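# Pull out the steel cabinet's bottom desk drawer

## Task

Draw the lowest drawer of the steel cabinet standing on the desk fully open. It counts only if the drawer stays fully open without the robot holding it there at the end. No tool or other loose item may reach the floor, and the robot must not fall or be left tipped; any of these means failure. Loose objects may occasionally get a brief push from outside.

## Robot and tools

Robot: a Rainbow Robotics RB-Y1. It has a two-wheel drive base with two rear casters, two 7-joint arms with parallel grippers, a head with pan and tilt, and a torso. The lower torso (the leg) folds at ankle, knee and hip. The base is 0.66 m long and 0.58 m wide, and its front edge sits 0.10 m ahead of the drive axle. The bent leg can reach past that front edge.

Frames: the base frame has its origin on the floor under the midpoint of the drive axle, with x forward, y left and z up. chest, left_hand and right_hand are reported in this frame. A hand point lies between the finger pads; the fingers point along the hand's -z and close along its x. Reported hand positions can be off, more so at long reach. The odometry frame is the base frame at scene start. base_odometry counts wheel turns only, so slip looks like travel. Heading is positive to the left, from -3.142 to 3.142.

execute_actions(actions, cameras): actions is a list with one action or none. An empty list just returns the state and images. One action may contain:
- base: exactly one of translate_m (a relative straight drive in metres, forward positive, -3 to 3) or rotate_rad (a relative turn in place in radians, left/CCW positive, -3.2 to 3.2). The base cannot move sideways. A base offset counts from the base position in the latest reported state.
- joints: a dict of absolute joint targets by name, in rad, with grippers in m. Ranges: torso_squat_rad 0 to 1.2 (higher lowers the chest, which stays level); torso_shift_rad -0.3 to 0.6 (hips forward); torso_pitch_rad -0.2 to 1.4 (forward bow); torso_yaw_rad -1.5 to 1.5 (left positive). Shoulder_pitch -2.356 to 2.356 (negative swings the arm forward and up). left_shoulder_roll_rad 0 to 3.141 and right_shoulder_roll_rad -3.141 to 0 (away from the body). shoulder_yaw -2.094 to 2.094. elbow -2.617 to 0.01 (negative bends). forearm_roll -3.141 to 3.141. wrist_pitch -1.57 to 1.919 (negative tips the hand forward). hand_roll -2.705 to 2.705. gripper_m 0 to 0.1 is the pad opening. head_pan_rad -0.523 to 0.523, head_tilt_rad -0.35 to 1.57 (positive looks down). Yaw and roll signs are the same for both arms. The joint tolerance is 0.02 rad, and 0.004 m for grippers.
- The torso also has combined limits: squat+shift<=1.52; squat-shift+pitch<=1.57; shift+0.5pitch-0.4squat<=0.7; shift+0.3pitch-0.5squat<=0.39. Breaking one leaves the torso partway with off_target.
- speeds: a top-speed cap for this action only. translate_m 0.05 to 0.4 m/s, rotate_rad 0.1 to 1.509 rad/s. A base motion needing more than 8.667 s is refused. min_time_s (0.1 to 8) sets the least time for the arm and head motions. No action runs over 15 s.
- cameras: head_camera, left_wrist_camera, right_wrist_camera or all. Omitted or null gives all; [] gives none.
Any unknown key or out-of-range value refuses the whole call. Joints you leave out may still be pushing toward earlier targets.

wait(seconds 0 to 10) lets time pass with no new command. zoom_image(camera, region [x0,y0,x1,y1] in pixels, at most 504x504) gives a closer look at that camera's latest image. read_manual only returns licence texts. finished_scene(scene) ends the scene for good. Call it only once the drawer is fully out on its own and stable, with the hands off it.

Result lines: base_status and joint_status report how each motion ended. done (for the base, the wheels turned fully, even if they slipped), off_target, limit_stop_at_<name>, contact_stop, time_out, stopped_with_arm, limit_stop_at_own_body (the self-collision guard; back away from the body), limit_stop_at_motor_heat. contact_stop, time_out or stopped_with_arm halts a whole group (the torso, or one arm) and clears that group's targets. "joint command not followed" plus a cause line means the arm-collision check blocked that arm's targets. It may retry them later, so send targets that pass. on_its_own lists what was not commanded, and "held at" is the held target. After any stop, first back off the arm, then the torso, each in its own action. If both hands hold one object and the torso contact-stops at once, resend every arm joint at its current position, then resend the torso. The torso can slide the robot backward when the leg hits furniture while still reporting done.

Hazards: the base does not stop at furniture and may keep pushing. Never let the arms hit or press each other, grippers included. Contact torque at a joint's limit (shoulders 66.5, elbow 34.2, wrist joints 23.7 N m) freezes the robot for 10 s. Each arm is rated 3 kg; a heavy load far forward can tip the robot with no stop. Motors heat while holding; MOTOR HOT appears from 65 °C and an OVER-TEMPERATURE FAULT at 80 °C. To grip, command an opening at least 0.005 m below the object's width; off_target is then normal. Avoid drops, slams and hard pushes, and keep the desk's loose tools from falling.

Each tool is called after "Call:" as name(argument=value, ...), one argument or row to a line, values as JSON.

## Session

Call:
execute_actions(
  actions=[],
)

Scene clock: 0.00 s.
base_odometry: x=+0.000 y=+0.000 heading=+0.000 (m, m, rad; odometry frame)
base_status: not commanded
joint_positions: torso_squat_rad=+0.350 torso_shift_rad=+0.000 torso_pitch_rad=+0.000 torso_yaw_rad=+0.000 left_shoulder_pitch_rad=-0.020 left_shoulder_roll_rad=+0.011 left_shoulder_yaw_rad=+0.019 left_elbow_rad=-0.239 left_forearm_roll_rad=+0.023 left_wrist_pitch_rad=+0.007 left_hand_roll_rad=+0.027 left_gripper_m=+0.099 right_shoulder_pitch_rad=-0.021 right_shoulder_roll_rad=-0.014 right_shoulder_yaw_rad=+0.055 right_elbow_rad=-0.299 right_forearm_roll_rad=-0.007 right_wrist_pitch_rad=-0.036 right_hand_roll_rad=-0.002 right_gripper_m=+0.099 head_pan_rad=+0.001 head_tilt_rad=+0.400
joint_status: not commanded
chest: x=-0.2283 y=-0.0004 z=+1.2474 quat_wxyz=(+1.000, +0.000, +0.000, +0.000) (m; base frame)
left_hand: x=-0.0992 y=+0.2295 z=+0.5734 quat_wxyz=(+0.992, +0.003, -0.125, +0.030) (m; base frame)
right_hand: x=-0.0614 y=-0.2214 z=+0.5829 quat_wxyz=(+0.984, -0.001, -0.176, +0.027) (m; base frame)
pictures: head_camera, left_wrist_camera, right_wrist_camera
Images, in order (width x height): head_camera 896x504, left_wrist_camera 644x364, right_wrist_camera 644x364.

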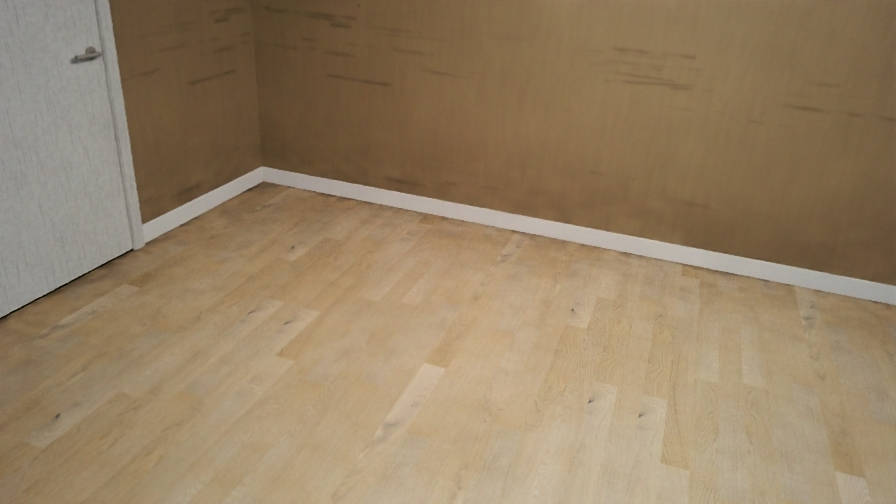

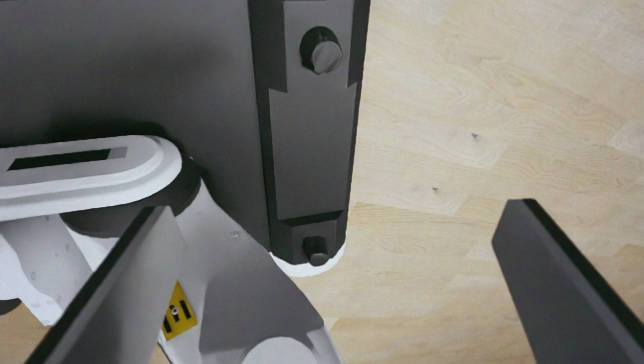

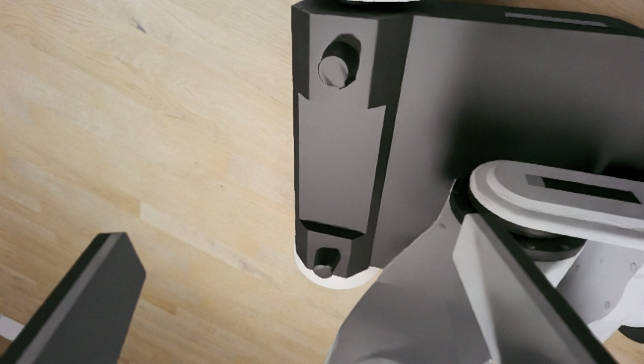

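Call:
execute_actions(
  actions=[
    {"base":{"rotate_rad":2.0},"joints":{"head_pan_rad":0.5,"head_tilt_rad":0.5}},
  ],
  cameras=["head_camera"],
)

Scene clock: 4.43 s.
base_odometry: x=+0.000 y=+0.000 heading=+2.000 (m, m, rad; odometry frame)
base_status: done
joint_positions: torso_squat_rad=+0.350 torso_shift_rad=+0.000 torso_pitch_rad=+0.000 torso_yaw_rad=+0.000 left_shoulder_pitch_rad=-0.020 left_shoulder_roll_rad=+0.011 left_shoulder_yaw_rad=+0.019 left_elbow_rad=-0.239 left_forearm_roll_rad=+0.023 left_wrist_pitch_rad=+0.007 left_hand_roll_rad=+0.027 left_gripper_m=+0.099 right_shoulder_pitch_rad=-0.021 right_shoulder_roll_rad=-0.014 right_shoulder_yaw_rad=+0.055 right_elbow_rad=-0.299 right_forearm_roll_rad=-0.007 right_wrist_pitch_rad=-0.036 right_hand_roll_rad=-0.002 right_gripper_m=+0.099 head_pan_rad=+0.500 head_tilt_rad=+0.500
joint_status: all done
chest: x=-0.2283 y=-0.0004 z=+1.2474 quat_wxyz=(+1.000, +0.000, +0.000, +0.000) (m; base frame)
left_hand: x=-0.0992 y=+0.2295 z=+0.5734 quat_wxyz=(+0.992, +0.003, -0.126, +0.030) (m; base frame)
right_hand: x=-0.0614 y=-0.2214 z=+0.5829 quat_wxyz=(+0.984, -0.001, -0.176, +0.027) (m; base frame)
pictures: head_camera
Images, in order (width x height): head_camera 896x504.

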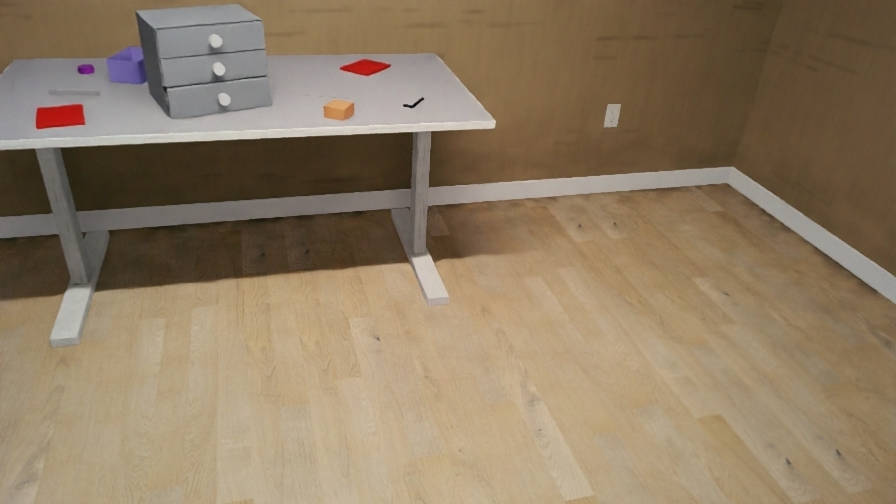

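Call:
execute_actions(
  actions=[
    {"base":{"rotate_rad":0.95},"joints":{"head_pan_rad":-0.15,"head_tilt_rad":0.55}},
  ],
  cameras=["head_camera"],
)

Call:
execute_actions(
  actions=[
    {"base":{"translate_m":1.45},"joints":{"torso_squat_rad":0.85,"head_tilt_rad":0.4,"right_shoulder_pitch_rad":0,"right_shoulder_roll_rad":-0.15,"right_shoulder_yaw_rad":0,"right_elbow_rad":-1.45,"right_forearm_roll_rad":0,"right_wrist_pitch_rad":0,"right_hand_roll_rad":1.42,"right_gripper_m":0.09}},
  ],
  cameras=["head_camera","right_wrist_camera"],
)

Scene clock: 7.80 s.
base_odometry: x=+0.000 y=+0.000 heading=+2.949 (m, m, rad; odometry frame)
base_status: done
joint_positions: torso_squat_rad=+0.350 torso_shift_rad=+0.000 torso_pitch_rad=+0.000 torso_yaw_rad=+0.000 left_shoulder_pitch_rad=-0.020 left_shoulder_roll_rad=+0.011 left_shoulder_yaw_rad=+0.019 left_elbow_rad=-0.239 left_forearm_roll_rad=+0.023 left_wrist_pitch_rad=+0.007 left_hand_roll_rad=+0.027 left_gripper_m=+0.099 right_shoulder_pitch_rad=-0.020 right_shoulder_roll_rad=-0.014 right_shoulder_yaw_rad=+0.055 right_elbow_rad=-0.299 right_forearm_roll_rad=-0.007 right_wrist_pitch_rad=-0.036 right_hand_roll_rad=-0.002 right_gripper_m=+0.099 head_pan_rad=-0.150 head_tilt_rad=+0.550
joint_status: all done
chest: x=-0.2283 y=-0.0004 z=+1.2474 quat_wxyz=(+1.000, +0.000, +0.000, +0.000) (m; base frame)
left_hand: x=-0.0992 y=+0.2295 z=+0.5734 quat_wxyz=(+0.992, +0.003, -0.126, +0.030) (m; base frame)
right_hand: x=-0.0615 y=-0.2214 z=+0.5829 quat_wxyz=(+0.984, -0.001, -0.176, +0.027) (m; base frame)
pictures: head_camera
Images, in order (width x height): head_camera 896x504.

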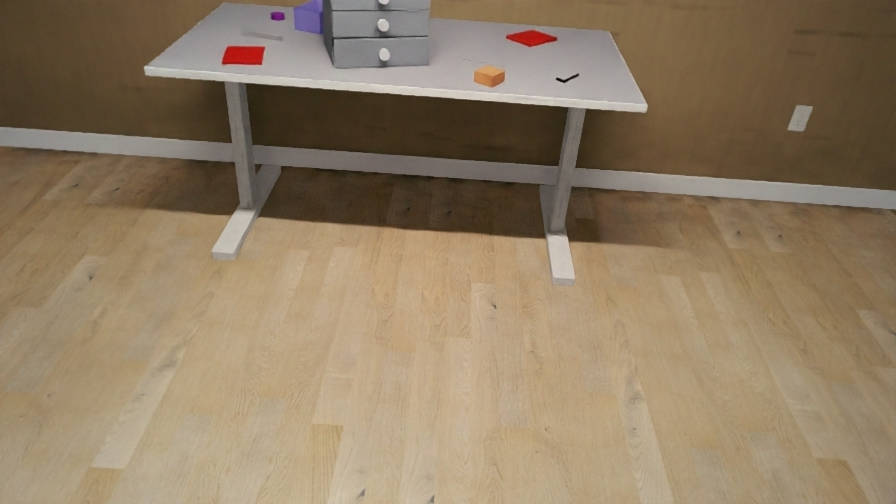

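Scene clock: 13.00 s.
base_odometry: x=-1.423 y=+0.277 heading=+2.950 (m, m, rad; odometry frame)
base_status: done
joint_positions: torso_squat_rad=+0.850 torso_shift_rad=+0.000 torso_pitch_rad=+0.000 torso_yaw_rad=+0.000 left_shoulder_pitch_rad=-0.020 left_shoulder_roll_rad=+0.011 left_shoulder_yaw_rad=+0.019 left_elbow_rad=-0.239 left_forearm_roll_rad=+0.023 left_wrist_pitch_rad=+0.007 left_hand_roll_rad=+0.027 left_gripper_m=+0.099 right_shoulder_pitch_rad=+0.000 right_shoulder_roll_rad=-0.150 right_shoulder_yaw_rad=+0.000 right_elbow_rad=-1.450 right_forearm_roll_rad=+0.000 right_wrist_pitch_rad=+0.000 right_hand_roll_rad=+1.420 right_gripper_m=+0.090 head_pan_rad=-0.150 head_tilt_rad=+0.400
joint_status: all done
chest: x=-0.2282 y=-0.0003 z=+1.0519 quat_wxyz=(+1.000, +0.000, +0.000, +0.000) (m; base frame)
left_hand: x=-0.0991 y=+0.2296 z=+0.3780 quat_wxyz=(+0.992, +0.003, -0.126, +0.030) (m; base frame)
right_hand: x=+0.2823 y=-0.2747 z=+0.7709 quat_wxyz=(+0.534, -0.474, -0.465, +0.524) (m; base frame)
pictures: head_camera, right_wrist_camera
Images, in order (width x height): head_camera 896x504, right_wrist_camera 644x364.

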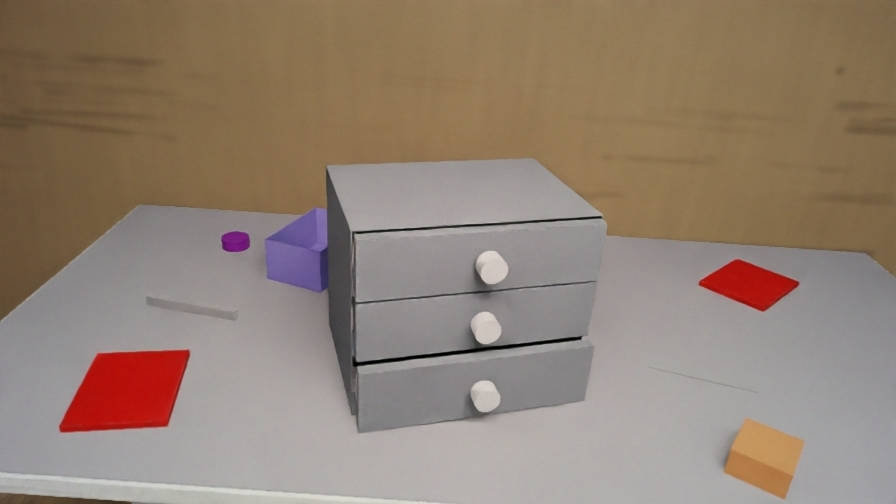

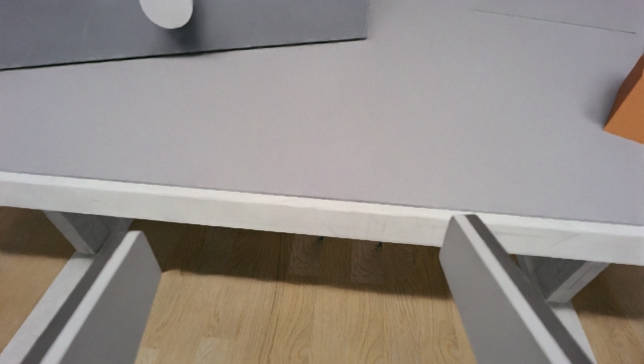

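Call:
execute_actions(
  actions=[
    {"base":{"rotate_rad":0.07},"joints":{"torso_squat_rad":0.77,"head_tilt_rad":0.7,"right_shoulder_roll_rad":-0.01,"right_hand_roll_rad":1.56}},
  ],
  cameras=["head_camera","right_wrist_camera"],
)

Scene clock: 14.40 s.
base_odometry: x=-1.424 y=+0.277 heading=+3.019 (m, m, rad; odometry frame)
base_status: done
joint_positions: torso_squat_rad=+0.770 torso_shift_rad=+0.000 torso_pitch_rad=+0.000 torso_yaw_rad=+0.000 left_shoulder_pitch_rad=-0.020 left_shoulder_roll_rad=+0.011 left_shoulder_yaw_rad=+0.019 left_elbow_rad=-0.239 left_forearm_roll_rad=+0.023 left_wrist_pitch_rad=+0.007 left_hand_roll_rad=+0.027 left_gripper_m=+0.099 right_shoulder_pitch_rad=+0.000 right_shoulder_roll_rad=-0.010 right_shoulder_yaw_rad=+0.000 right_elbow_rad=-1.450 right_forearm_roll_rad=+0.000 right_wrist_pitch_rad=+0.000 right_hand_roll_rad=+1.560 right_gripper_m=+0.090 head_pan_rad=-0.150 head_tilt_rad=+0.700
joint_status: all done
chest: x=-0.2282 y=-0.0003 z=+1.0925 quat_wxyz=(+1.000, +0.000, +0.000, +0.000) (m; base frame)
left_hand: x=-0.0992 y=+0.2295 z=+0.4185 quat_wxyz=(+0.992, +0.003, -0.125, +0.030) (m; base frame)
right_hand: x=+0.2822 y=-0.2239 z=+0.8073 quat_wxyz=(+0.530, -0.469, -0.469, +0.529) (m; base frame)
pictures: head_camera, right_wrist_camera
Images, in order (width x height): head_camera 896x504, right_wrist_camera 644x364.

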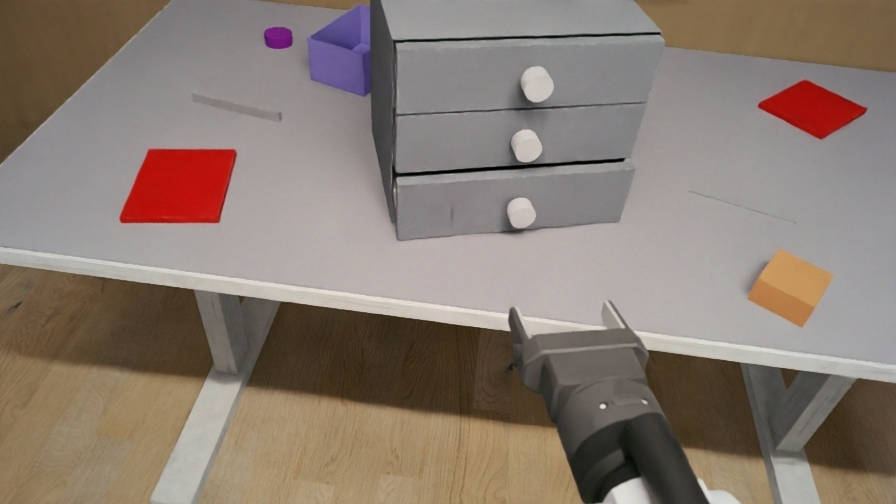

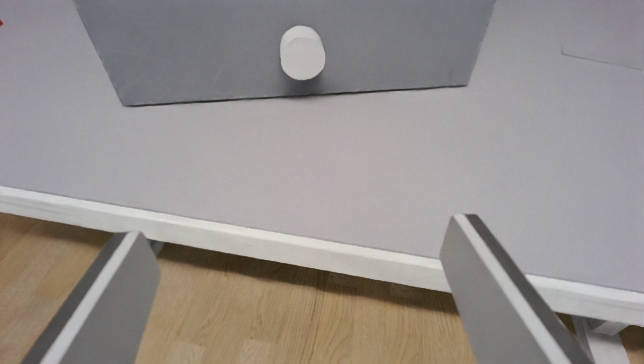

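Call:
execute_actions(
  actions=[
    {"base":{"translate_m":0.13},"joints":{"right_wrist_pitch_rad":0.12}},
  ],
  cameras=["head_camera","right_wrist_camera"],
)

Scene clock: 16.00 s.
base_odometry: x=-1.553 y=+0.293 heading=+3.019 (m, m, rad; odometry frame)
base_status: done
joint_positions: torso_squat_rad=+0.770 torso_shift_rad=+0.000 torso_pitch_rad=+0.000 torso_yaw_rad=+0.000 left_shoulder_pitch_rad=-0.020 left_shoulder_roll_rad=+0.011 left_shoulder_yaw_rad=+0.019 left_elbow_rad=-0.239 left_forearm_roll_rad=+0.023 left_wrist_pitch_rad=+0.007 left_hand_roll_rad=+0.027 left_gripper_m=+0.099 right_shoulder_pitch_rad=+0.000 right_shoulder_roll_rad=-0.010 right_shoulder_yaw_rad=+0.000 right_elbow_rad=-1.450 right_forearm_roll_rad=+0.000 right_wrist_pitch_rad=+0.120 right_hand_roll_rad=+1.560 right_gripper_m=+0.090 head_pan_rad=-0.150 head_tilt_rad=+0.700
joint_status: all done
chest: x=-0.2281 y=-0.0003 z=+1.0925 quat_wxyz=(+1.000, +0.000, +0.000, +0.000) (m; base frame)
left_hand: x=-0.0991 y=+0.2295 z=+0.4185 quat_wxyz=(+0.992, +0.003, -0.125, +0.030) (m; base frame)
right_hand: x=+0.2773 y=-0.2241 z=+0.7801 quat_wxyz=(+0.557, -0.437, -0.436, +0.556) (m; base frame)
pictures: head_camera, right_wrist_camera
Images, in order (width x height): head_camera 896x504, right_wrist_camera 644x364.

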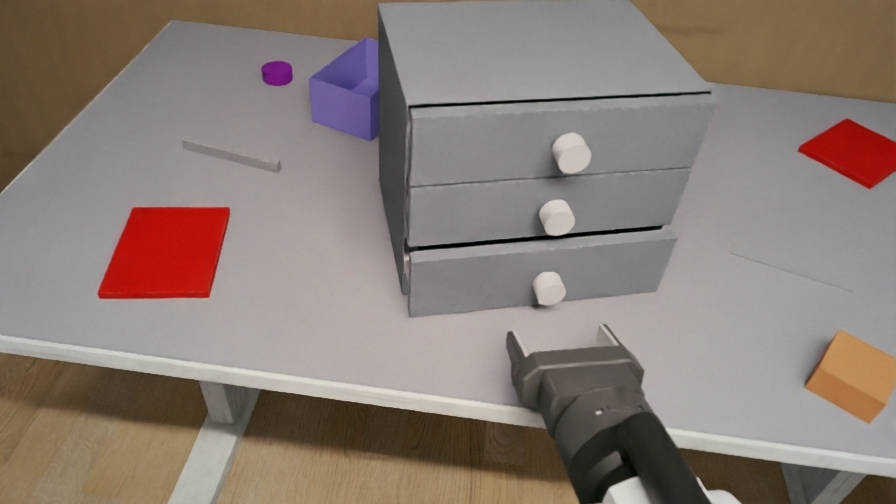

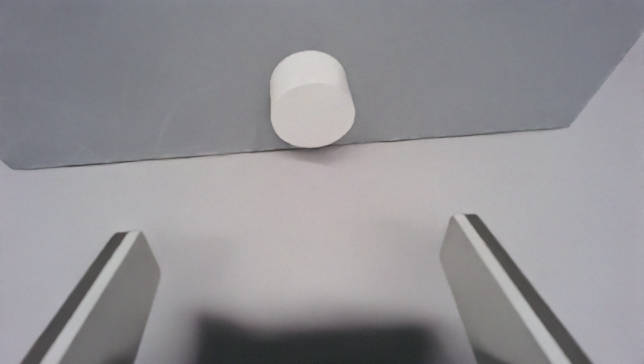

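Call:
execute_actions(
  actions=[
    {"base":{"translate_m":0.065},"joints":{"right_shoulder_roll_rad":-0.04}},
  ],
  cameras=["head_camera","right_wrist_camera"],
)

Scene clock: 17.33 s.
base_odometry: x=-1.617 y=+0.300 heading=+3.020 (m, m, rad; odometry frame)
base_status: done
joint_positions: torso_squat_rad=+0.770 torso_shift_rad=+0.000 torso_pitch_rad=+0.000 torso_yaw_rad=+0.000 left_shoulder_pitch_rad=-0.020 left_shoulder_roll_rad=+0.011 left_shoulder_yaw_rad=+0.019 left_elbow_rad=-0.239 left_forearm_roll_rad=+0.023 left_wrist_pitch_rad=+0.007 left_hand_roll_rad=+0.027 left_gripper_m=+0.099 right_shoulder_pitch_rad=+0.000 right_shoulder_roll_rad=-0.040 right_shoulder_yaw_rad=+0.000 right_elbow_rad=-1.450 right_forearm_roll_rad=+0.000 right_wrist_pitch_rad=+0.120 right_hand_roll_rad=+1.560 right_gripper_m=+0.090 head_pan_rad=-0.150 head_tilt_rad=+0.700
joint_status: all done
chest: x=-0.2281 y=-0.0003 z=+1.0925 quat_wxyz=(+1.000, +0.000, +0.000, +0.000) (m; base frame)
left_hand: x=-0.0991 y=+0.2295 z=+0.4185 quat_wxyz=(+0.992, +0.003, -0.125, +0.030) (m; base frame)
right_hand: x=+0.2773 y=-0.2360 z=+0.7804 quat_wxyz=(+0.551, -0.445, -0.428, +0.562) (m; base frame)
pictures: head_camera, right_wrist_camera
Images, in order (width x height): head_camera 896x504, right_wrist_camera 644x364.

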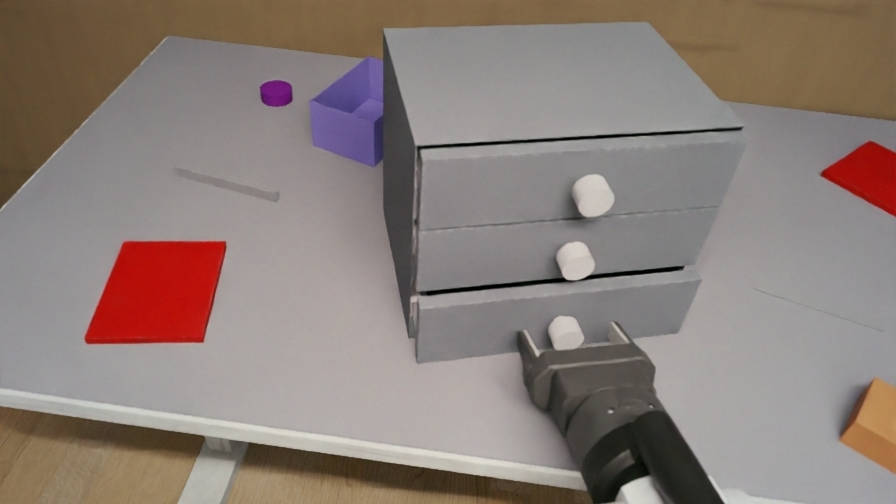

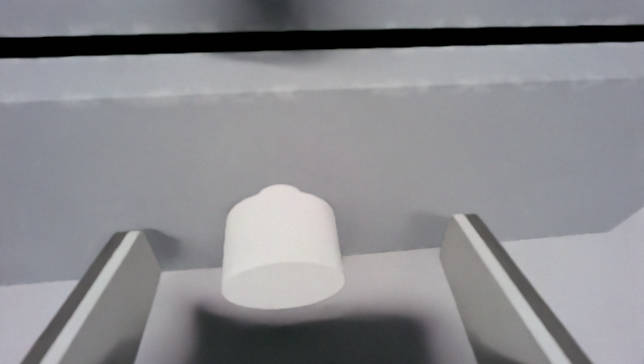

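Call:
execute_actions(
  actions=[
    {"base":{"translate_m":0.005},"joints":{"right_gripper_m":0.015,"right_shoulder_roll_rad":-0.025}},
  ],
  cameras=["right_wrist_camera"],
)

Call:
execute_actions(
  actions=[
    {"base":{"translate_m":-0.12},"speeds":{"translate_m":0.08}},
  ],
  cameras=["head_camera","right_wrist_camera"],
)

Scene clock: 18.63 s.
base_odometry: x=-1.622 y=+0.301 heading=+3.020 (m, m, rad; odometry frame)
base_status: done
joint_positions: torso_squat_rad=+0.770 torso_shift_rad=+0.000 torso_pitch_rad=+0.000 torso_yaw_rad=+0.000 left_shoulder_pitch_rad=-0.020 left_shoulder_roll_rad=+0.011 left_shoulder_yaw_rad=+0.019 left_elbow_rad=-0.239 left_forearm_roll_rad=+0.023 left_wrist_pitch_rad=+0.007 left_hand_roll_rad=+0.027 left_gripper_m=+0.099 right_shoulder_pitch_rad=+0.000 right_shoulder_roll_rad=-0.025 right_shoulder_yaw_rad=+0.000 right_elbow_rad=-1.450 right_forearm_roll_rad=+0.000 right_wrist_pitch_rad=+0.120 right_hand_roll_rad=+1.560 right_gripper_m=+0.031 head_pan_rad=-0.150 head_tilt_rad=+0.700
joint_status: right_gripper_m off_target (ended at +0.031, target +0.015); the others done
chest: x=-0.2282 y=-0.0003 z=+1.0925 quat_wxyz=(+1.000, +0.000, +0.000, +0.000) (m; base frame)
left_hand: x=-0.0991 y=+0.2295 z=+0.4185 quat_wxyz=(+0.992, +0.003, -0.126, +0.030) (m; base frame)
right_hand: x=+0.2772 y=-0.2303 z=+0.7803 quat_wxyz=(+0.554, -0.441, -0.432, +0.559) (m; base frame)
pictures: right_wrist_camera
Images, in order (width x height): right_wrist_camera 644x364.

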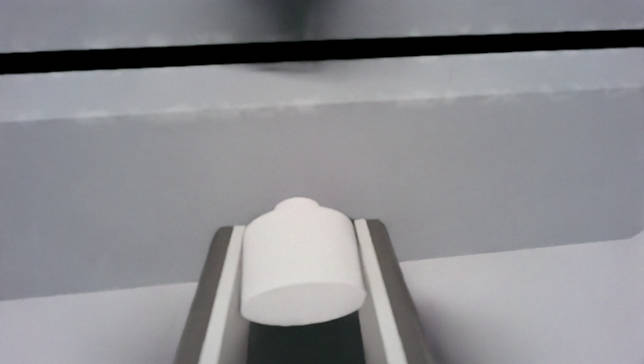

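Scene clock: 20.93 s.
base_odometry: x=-1.503 y=+0.287 heading=+3.018 (m, m, rad; odometry frame)
base_status: done
joint_positions: torso_squat_rad=+0.770 torso_shift_rad=+0.000 torso_pitch_rad=+0.000 torso_yaw_rad=+0.000 left_shoulder_pitch_rad=-0.020 left_shoulder_roll_rad=+0.011 left_shoulder_yaw_rad=+0.019 left_elbow_rad=-0.239 left_forearm_roll_rad=+0.023 left_wrist_pitch_rad=+0.007 left_hand_roll_rad=+0.027 left_gripper_m=+0.099 right_shoulder_pitch_rad=+0.001 right_shoulder_roll_rad=-0.027 right_shoulder_yaw_rad=-0.003 right_elbow_rad=-1.450 right_forearm_roll_rad=+0.000 right_wrist_pitch_rad=+0.120 right_hand_roll_rad=+1.560 right_gripper_m=+0.031 head_pan_rad=-0.150 head_tilt_rad=+0.700
joint_status: not commanded
chest: x=-0.2283 y=-0.0004 z=+1.0925 quat_wxyz=(+1.000, +0.000, +0.000, +0.000) (m; base frame)
left_hand: x=-0.0991 y=+0.2295 z=+0.4185 quat_wxyz=(+0.992, +0.003, -0.126, +0.030) (m; base frame)
right_hand: x=+0.2769 y=-0.2325 z=+0.7801 quat_wxyz=(+0.554, -0.442, -0.431, +0.558) (m; base frame)
pictures: head_camera, right_wrist_camera
Images, in order (width x height): head_camera 896x504, right_wrist_camera 644x364.

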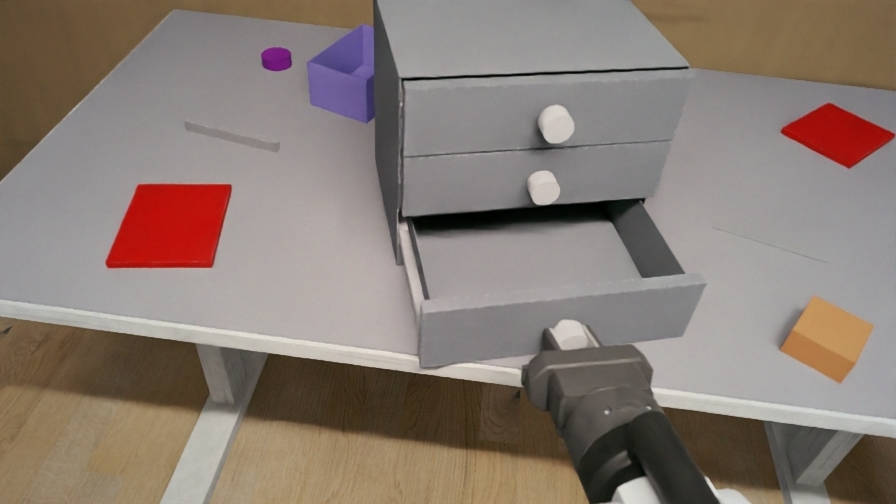

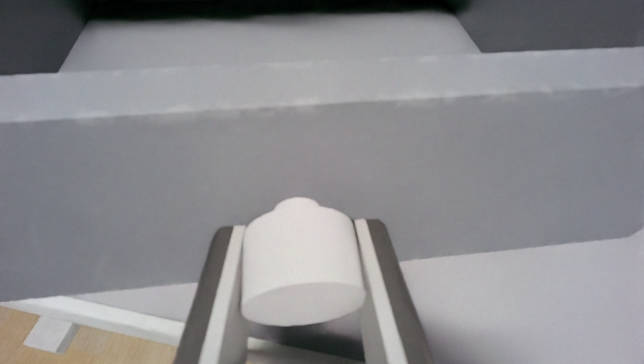

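Some sideways load to the right; I'll relieve it while pulling.

Call:
execute_actions(
  actions=[
    {"base":{"translate_m":-0.035},"speeds":{"translate_m":0.05},"joints":{"right_shoulder_roll_rad":-0.05},"min_time_s":1},
  ],
  cameras=["head_camera"],
)

Scene clock: 22.33 s.
base_odometry: x=-1.468 y=+0.282 heading=+3.017 (m, m, rad; odometry frame)
base_status: done
joint_positions: torso_squat_rad=+0.770 torso_shift_rad=+0.000 torso_pitch_rad=+0.000 torso_yaw_rad=+0.000 left_shoulder_pitch_rad=-0.020 left_shoulder_roll_rad=+0.011 left_shoulder_yaw_rad=+0.019 left_elbow_rad=-0.239 left_forearm_roll_rad=+0.023 left_wrist_pitch_rad=+0.007 left_hand_roll_rad=+0.027 left_gripper_m=+0.099 right_shoulder_pitch_rad=+0.000 right_shoulder_roll_rad=-0.048 right_shoulder_yaw_rad=+0.002 right_elbow_rad=-1.450 right_forearm_roll_rad=+0.000 right_wrist_pitch_rad=+0.120 right_hand_roll_rad=+1.560 right_gripper_m=+0.031 head_pan_rad=-0.150 head_tilt_rad=+0.700
joint_status: all done
chest: x=-0.2283 y=-0.0003 z=+1.0925 quat_wxyz=(+1.000, +0.000, +0.000, +0.000) (m; base frame)
left_hand: x=-0.0992 y=+0.2296 z=+0.4185 quat_wxyz=(+0.992, +0.003, -0.126, +0.030) (m; base frame)
right_hand: x=+0.2773 y=-0.2379 z=+0.7805 quat_wxyz=(+0.548, -0.447, -0.426, +0.564) (m; base frame)
pictures: head_camera
Images, in order (width x height): head_camera 896x504.

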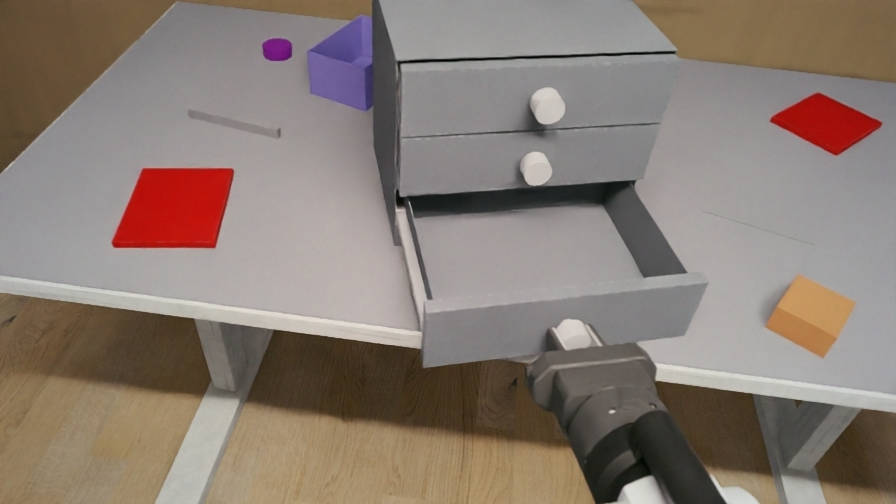

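Call:
execute_actions(
  actions=[
    {"base":{"translate_m":-0.025},"speeds":{"translate_m":0.05}},
  ],
  cameras=["head_camera","right_wrist_camera"],
)

Scene clock: 23.40 s.
base_odometry: x=-1.444 y=+0.279 heading=+3.017 (m, m, rad; odometry frame)
base_status: done
joint_positions: torso_squat_rad=+0.770 torso_shift_rad=+0.000 torso_pitch_rad=+0.000 torso_yaw_rad=+0.000 left_shoulder_pitch_rad=-0.020 left_shoulder_roll_rad=+0.011 left_shoulder_yaw_rad=+0.019 left_elbow_rad=-0.239 left_forearm_roll_rad=+0.023 left_wrist_pitch_rad=+0.007 left_hand_roll_rad=+0.027 left_gripper_m=+0.099 right_shoulder_pitch_rad=-0.001 right_shoulder_roll_rad=-0.049 right_shoulder_yaw_rad=+0.002 right_elbow_rad=-1.450 right_forearm_roll_rad=+0.000 right_wrist_pitch_rad=+0.120 right_hand_roll_rad=+1.560 right_gripper_m=+0.031 head_pan_rad=-0.150 head_tilt_rad=+0.700
joint_status: not commanded
chest: x=-0.2281 y=-0.0003 z=+1.0925 quat_wxyz=(+1.000, +0.000, +0.000, +0.000) (m; base frame)
left_hand: x=-0.0993 y=+0.2296 z=+0.4185 quat_wxyz=(+0.992, +0.003, -0.125, +0.030) (m; base frame)
right_hand: x=+0.2778 y=-0.2381 z=+0.7808 quat_wxyz=(+0.548, -0.447, -0.426, +0.564) (m; base frame)
pictures: head_camera, right_wrist_camera
Images, in order (width x height): head_camera 896x504, right_wrist_camera 644x364.

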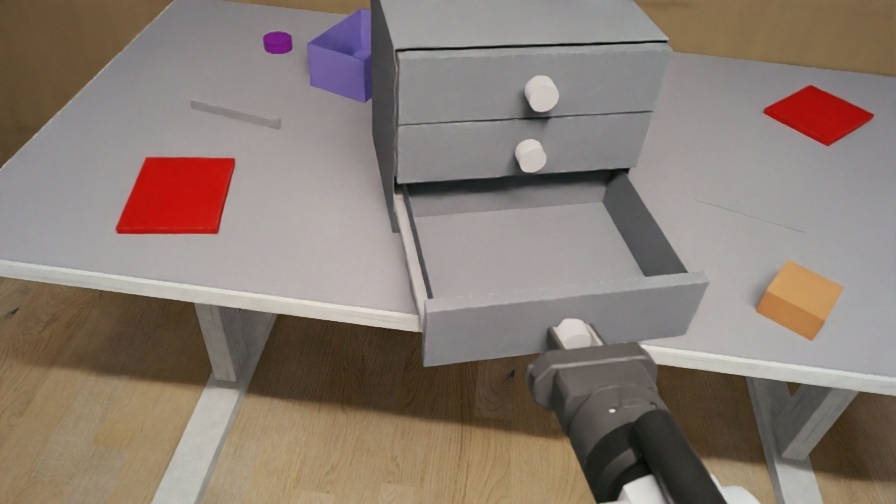

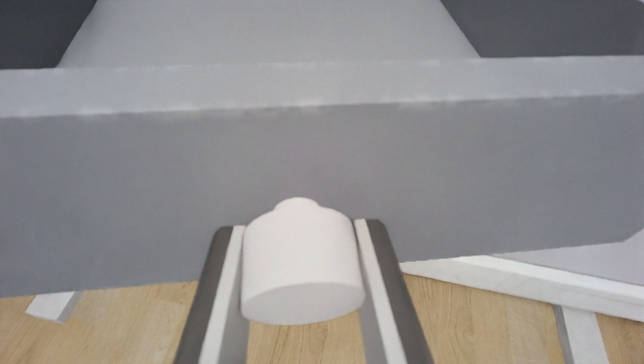

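Call:
execute_actions(
  actions=[
    {"base":{"translate_m":-0.006},"speeds":{"translate_m":0.05}},
  ],
  cameras=["head_camera"],
)

Call:
execute_actions(
  actions=[
    {"joints":{"right_gripper_m":0.08}},
  ],
  cameras=[],
)

Call:
execute_actions(
  actions=[
    {"base":{"translate_m":-0.08}},
  ],
  cameras=["head_camera"],
)

Scene clock: 24.33 s.
base_odometry: x=-1.438 y=+0.278 heading=+3.017 (m, m, rad; odometry frame)
base_status: done
joint_positions: torso_squat_rad=+0.770 torso_shift_rad=+0.000 torso_pitch_rad=+0.000 torso_yaw_rad=+0.000 left_shoulder_pitch_rad=-0.020 left_shoulder_roll_rad=+0.011 left_shoulder_yaw_rad=+0.019 left_elbow_rad=-0.239 left_forearm_roll_rad=+0.023 left_wrist_pitch_rad=+0.007 left_hand_roll_rad=+0.027 left_gripper_m=+0.099 right_shoulder_pitch_rad=-0.003 right_shoulder_roll_rad=-0.049 right_shoulder_yaw_rad=+0.002 right_elbow_rad=-1.450 right_forearm_roll_rad=+0.000 right_wrist_pitch_rad=+0.120 right_hand_roll_rad=+1.560 right_gripper_m=+0.031 head_pan_rad=-0.150 head_tilt_rad=+0.700
joint_status: not commanded
chest: x=-0.2278 y=-0.0003 z=+1.0925 quat_wxyz=(+1.000, +0.000, +0.000, +0.000) (m; base frame)
left_hand: x=-0.0994 y=+0.2296 z=+0.4185 quat_wxyz=(+0.992, +0.003, -0.125, +0.030) (m; base frame)
right_hand: x=+0.2787 y=-0.2379 z=+0.7818 quat_wxyz=(+0.547, -0.448, -0.427, +0.564) (m; base frame)
pictures: head_camera
Images, in order (width x height): head_camera 896x504.

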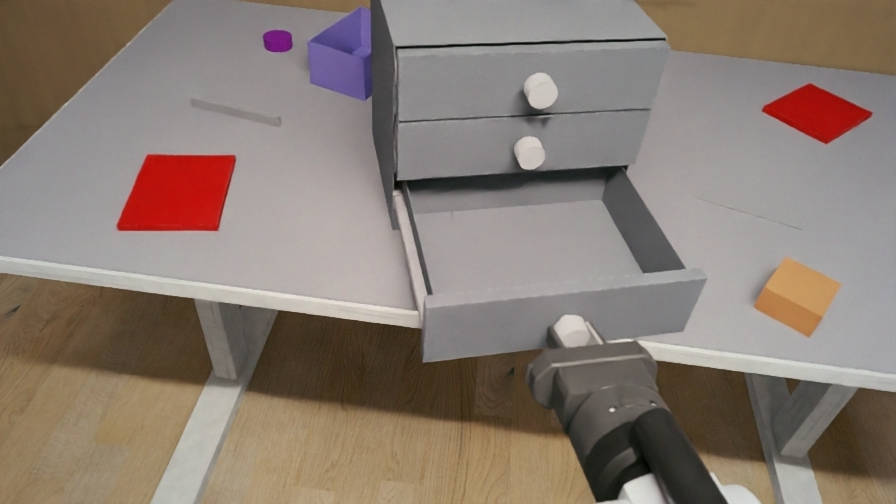

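Scene clock: 25.47 s.
base_odometry: x=-1.438 y=+0.278 heading=+3.016 (m, m, rad; odometry frame)
base_status: not commanded
joint_positions: torso_squat_rad=+0.770 torso_shift_rad=+0.000 torso_pitch_rad=+0.000 torso_yaw_rad=+0.000 left_shoulder_pitch_rad=-0.020 left_shoulder_roll_rad=+0.011 left_shoulder_yaw_rad=+0.019 left_elbow_rad=-0.239 left_forearm_roll_rad=+0.023 left_wrist_pitch_rad=+0.007 left_hand_roll_rad=+0.027 left_gripper_m=+0.099 right_shoulder_pitch_rad=+0.000 right_shoulder_roll_rad=-0.050 right_shoulder_yaw_rad=+0.000 right_elbow_rad=-1.450 right_forearm_roll_rad=+0.000 right_wrist_pitch_rad=+0.120 right_hand_roll_rad=+1.560 right_gripper_m=+0.080 head_pan_rad=-0.150 head_tilt_rad=+0.700
joint_status: all done
chest: x=-0.2281 y=-0.0003 z=+1.0925 quat_wxyz=(+1.000, +0.000, +0.000, +0.000) (m; base frame)
left_hand: x=-0.0993 y=+0.2296 z=+0.4185 quat_wxyz=(+0.992, +0.003, -0.125, +0.030) (m; base frame)
right_hand: x=+0.2774 y=-0.2395 z=+0.7807 quat_wxyz=(+0.548, -0.448, -0.425, +0.564) (m; base frame)
pictures: none
No camera images: the call's "cameras" was empty. Leave "cameras" out to get every camera's image.

Scene clock: 27.50 s.
base_odometry: x=-1.359 y=+0.268 heading=+3.018 (m, m, rad; odometry frame)
base_status: done
joint_positions: torso_squat_rad=+0.770 torso_shift_rad=+0.000 torso_pitch_rad=+0.000 torso_yaw_rad=+0.000 left_shoulder_pitch_rad=-0.020 left_shoulder_roll_rad=+0.011 left_shoulder_yaw_rad=+0.019 left_elbow_rad=-0.239 left_forearm_roll_rad=+0.023 left_wrist_pitch_rad=+0.007 left_hand_roll_rad=+0.027 left_gripper_m=+0.099 right_shoulder_pitch_rad=+0.000 right_shoulder_roll_rad=-0.050 right_shoulder_yaw_rad=+0.000 right_elbow_rad=-1.450 right_forearm_roll_rad=+0.000 right_wrist_pitch_rad=+0.120 right_hand_roll_rad=+1.560 right_gripper_m=+0.080 head_pan_rad=-0.150 head_tilt_rad=+0.700
joint_status: not commanded
chest: x=-0.2283 y=-0.0003 z=+1.0925 quat_wxyz=(+1.000, +0.000, +0.000, +0.000) (m; base frame)
left_hand: x=-0.0993 y=+0.2296 z=+0.4185 quat_wxyz=(+0.992, +0.003, -0.125, +0.030) (m; base frame)
right_hand: x=+0.2772 y=-0.2396 z=+0.7807 quat_wxyz=(+0.548, -0.448, -0.425, +0.564) (m; base frame)
pictures: head_camera
Images, in order (width x height): head_camera 896x504.

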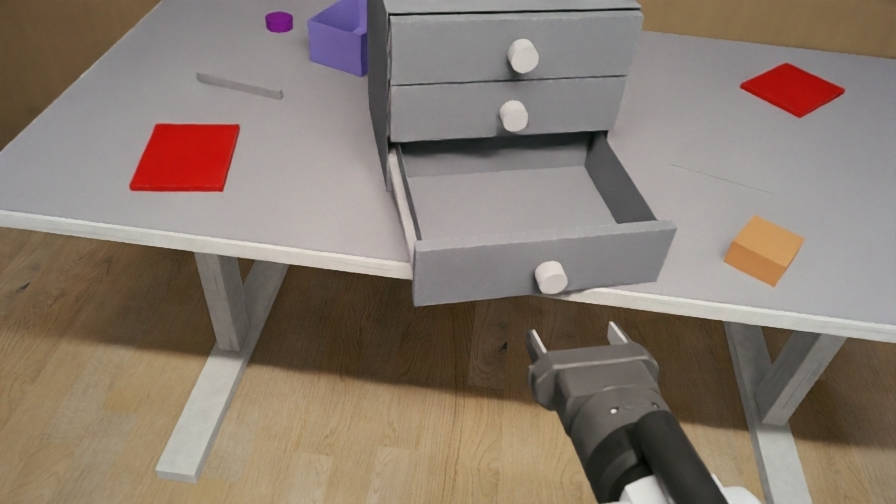

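Call:
finished_scene(
  scene=2,
)

The scene is finished: the task was done.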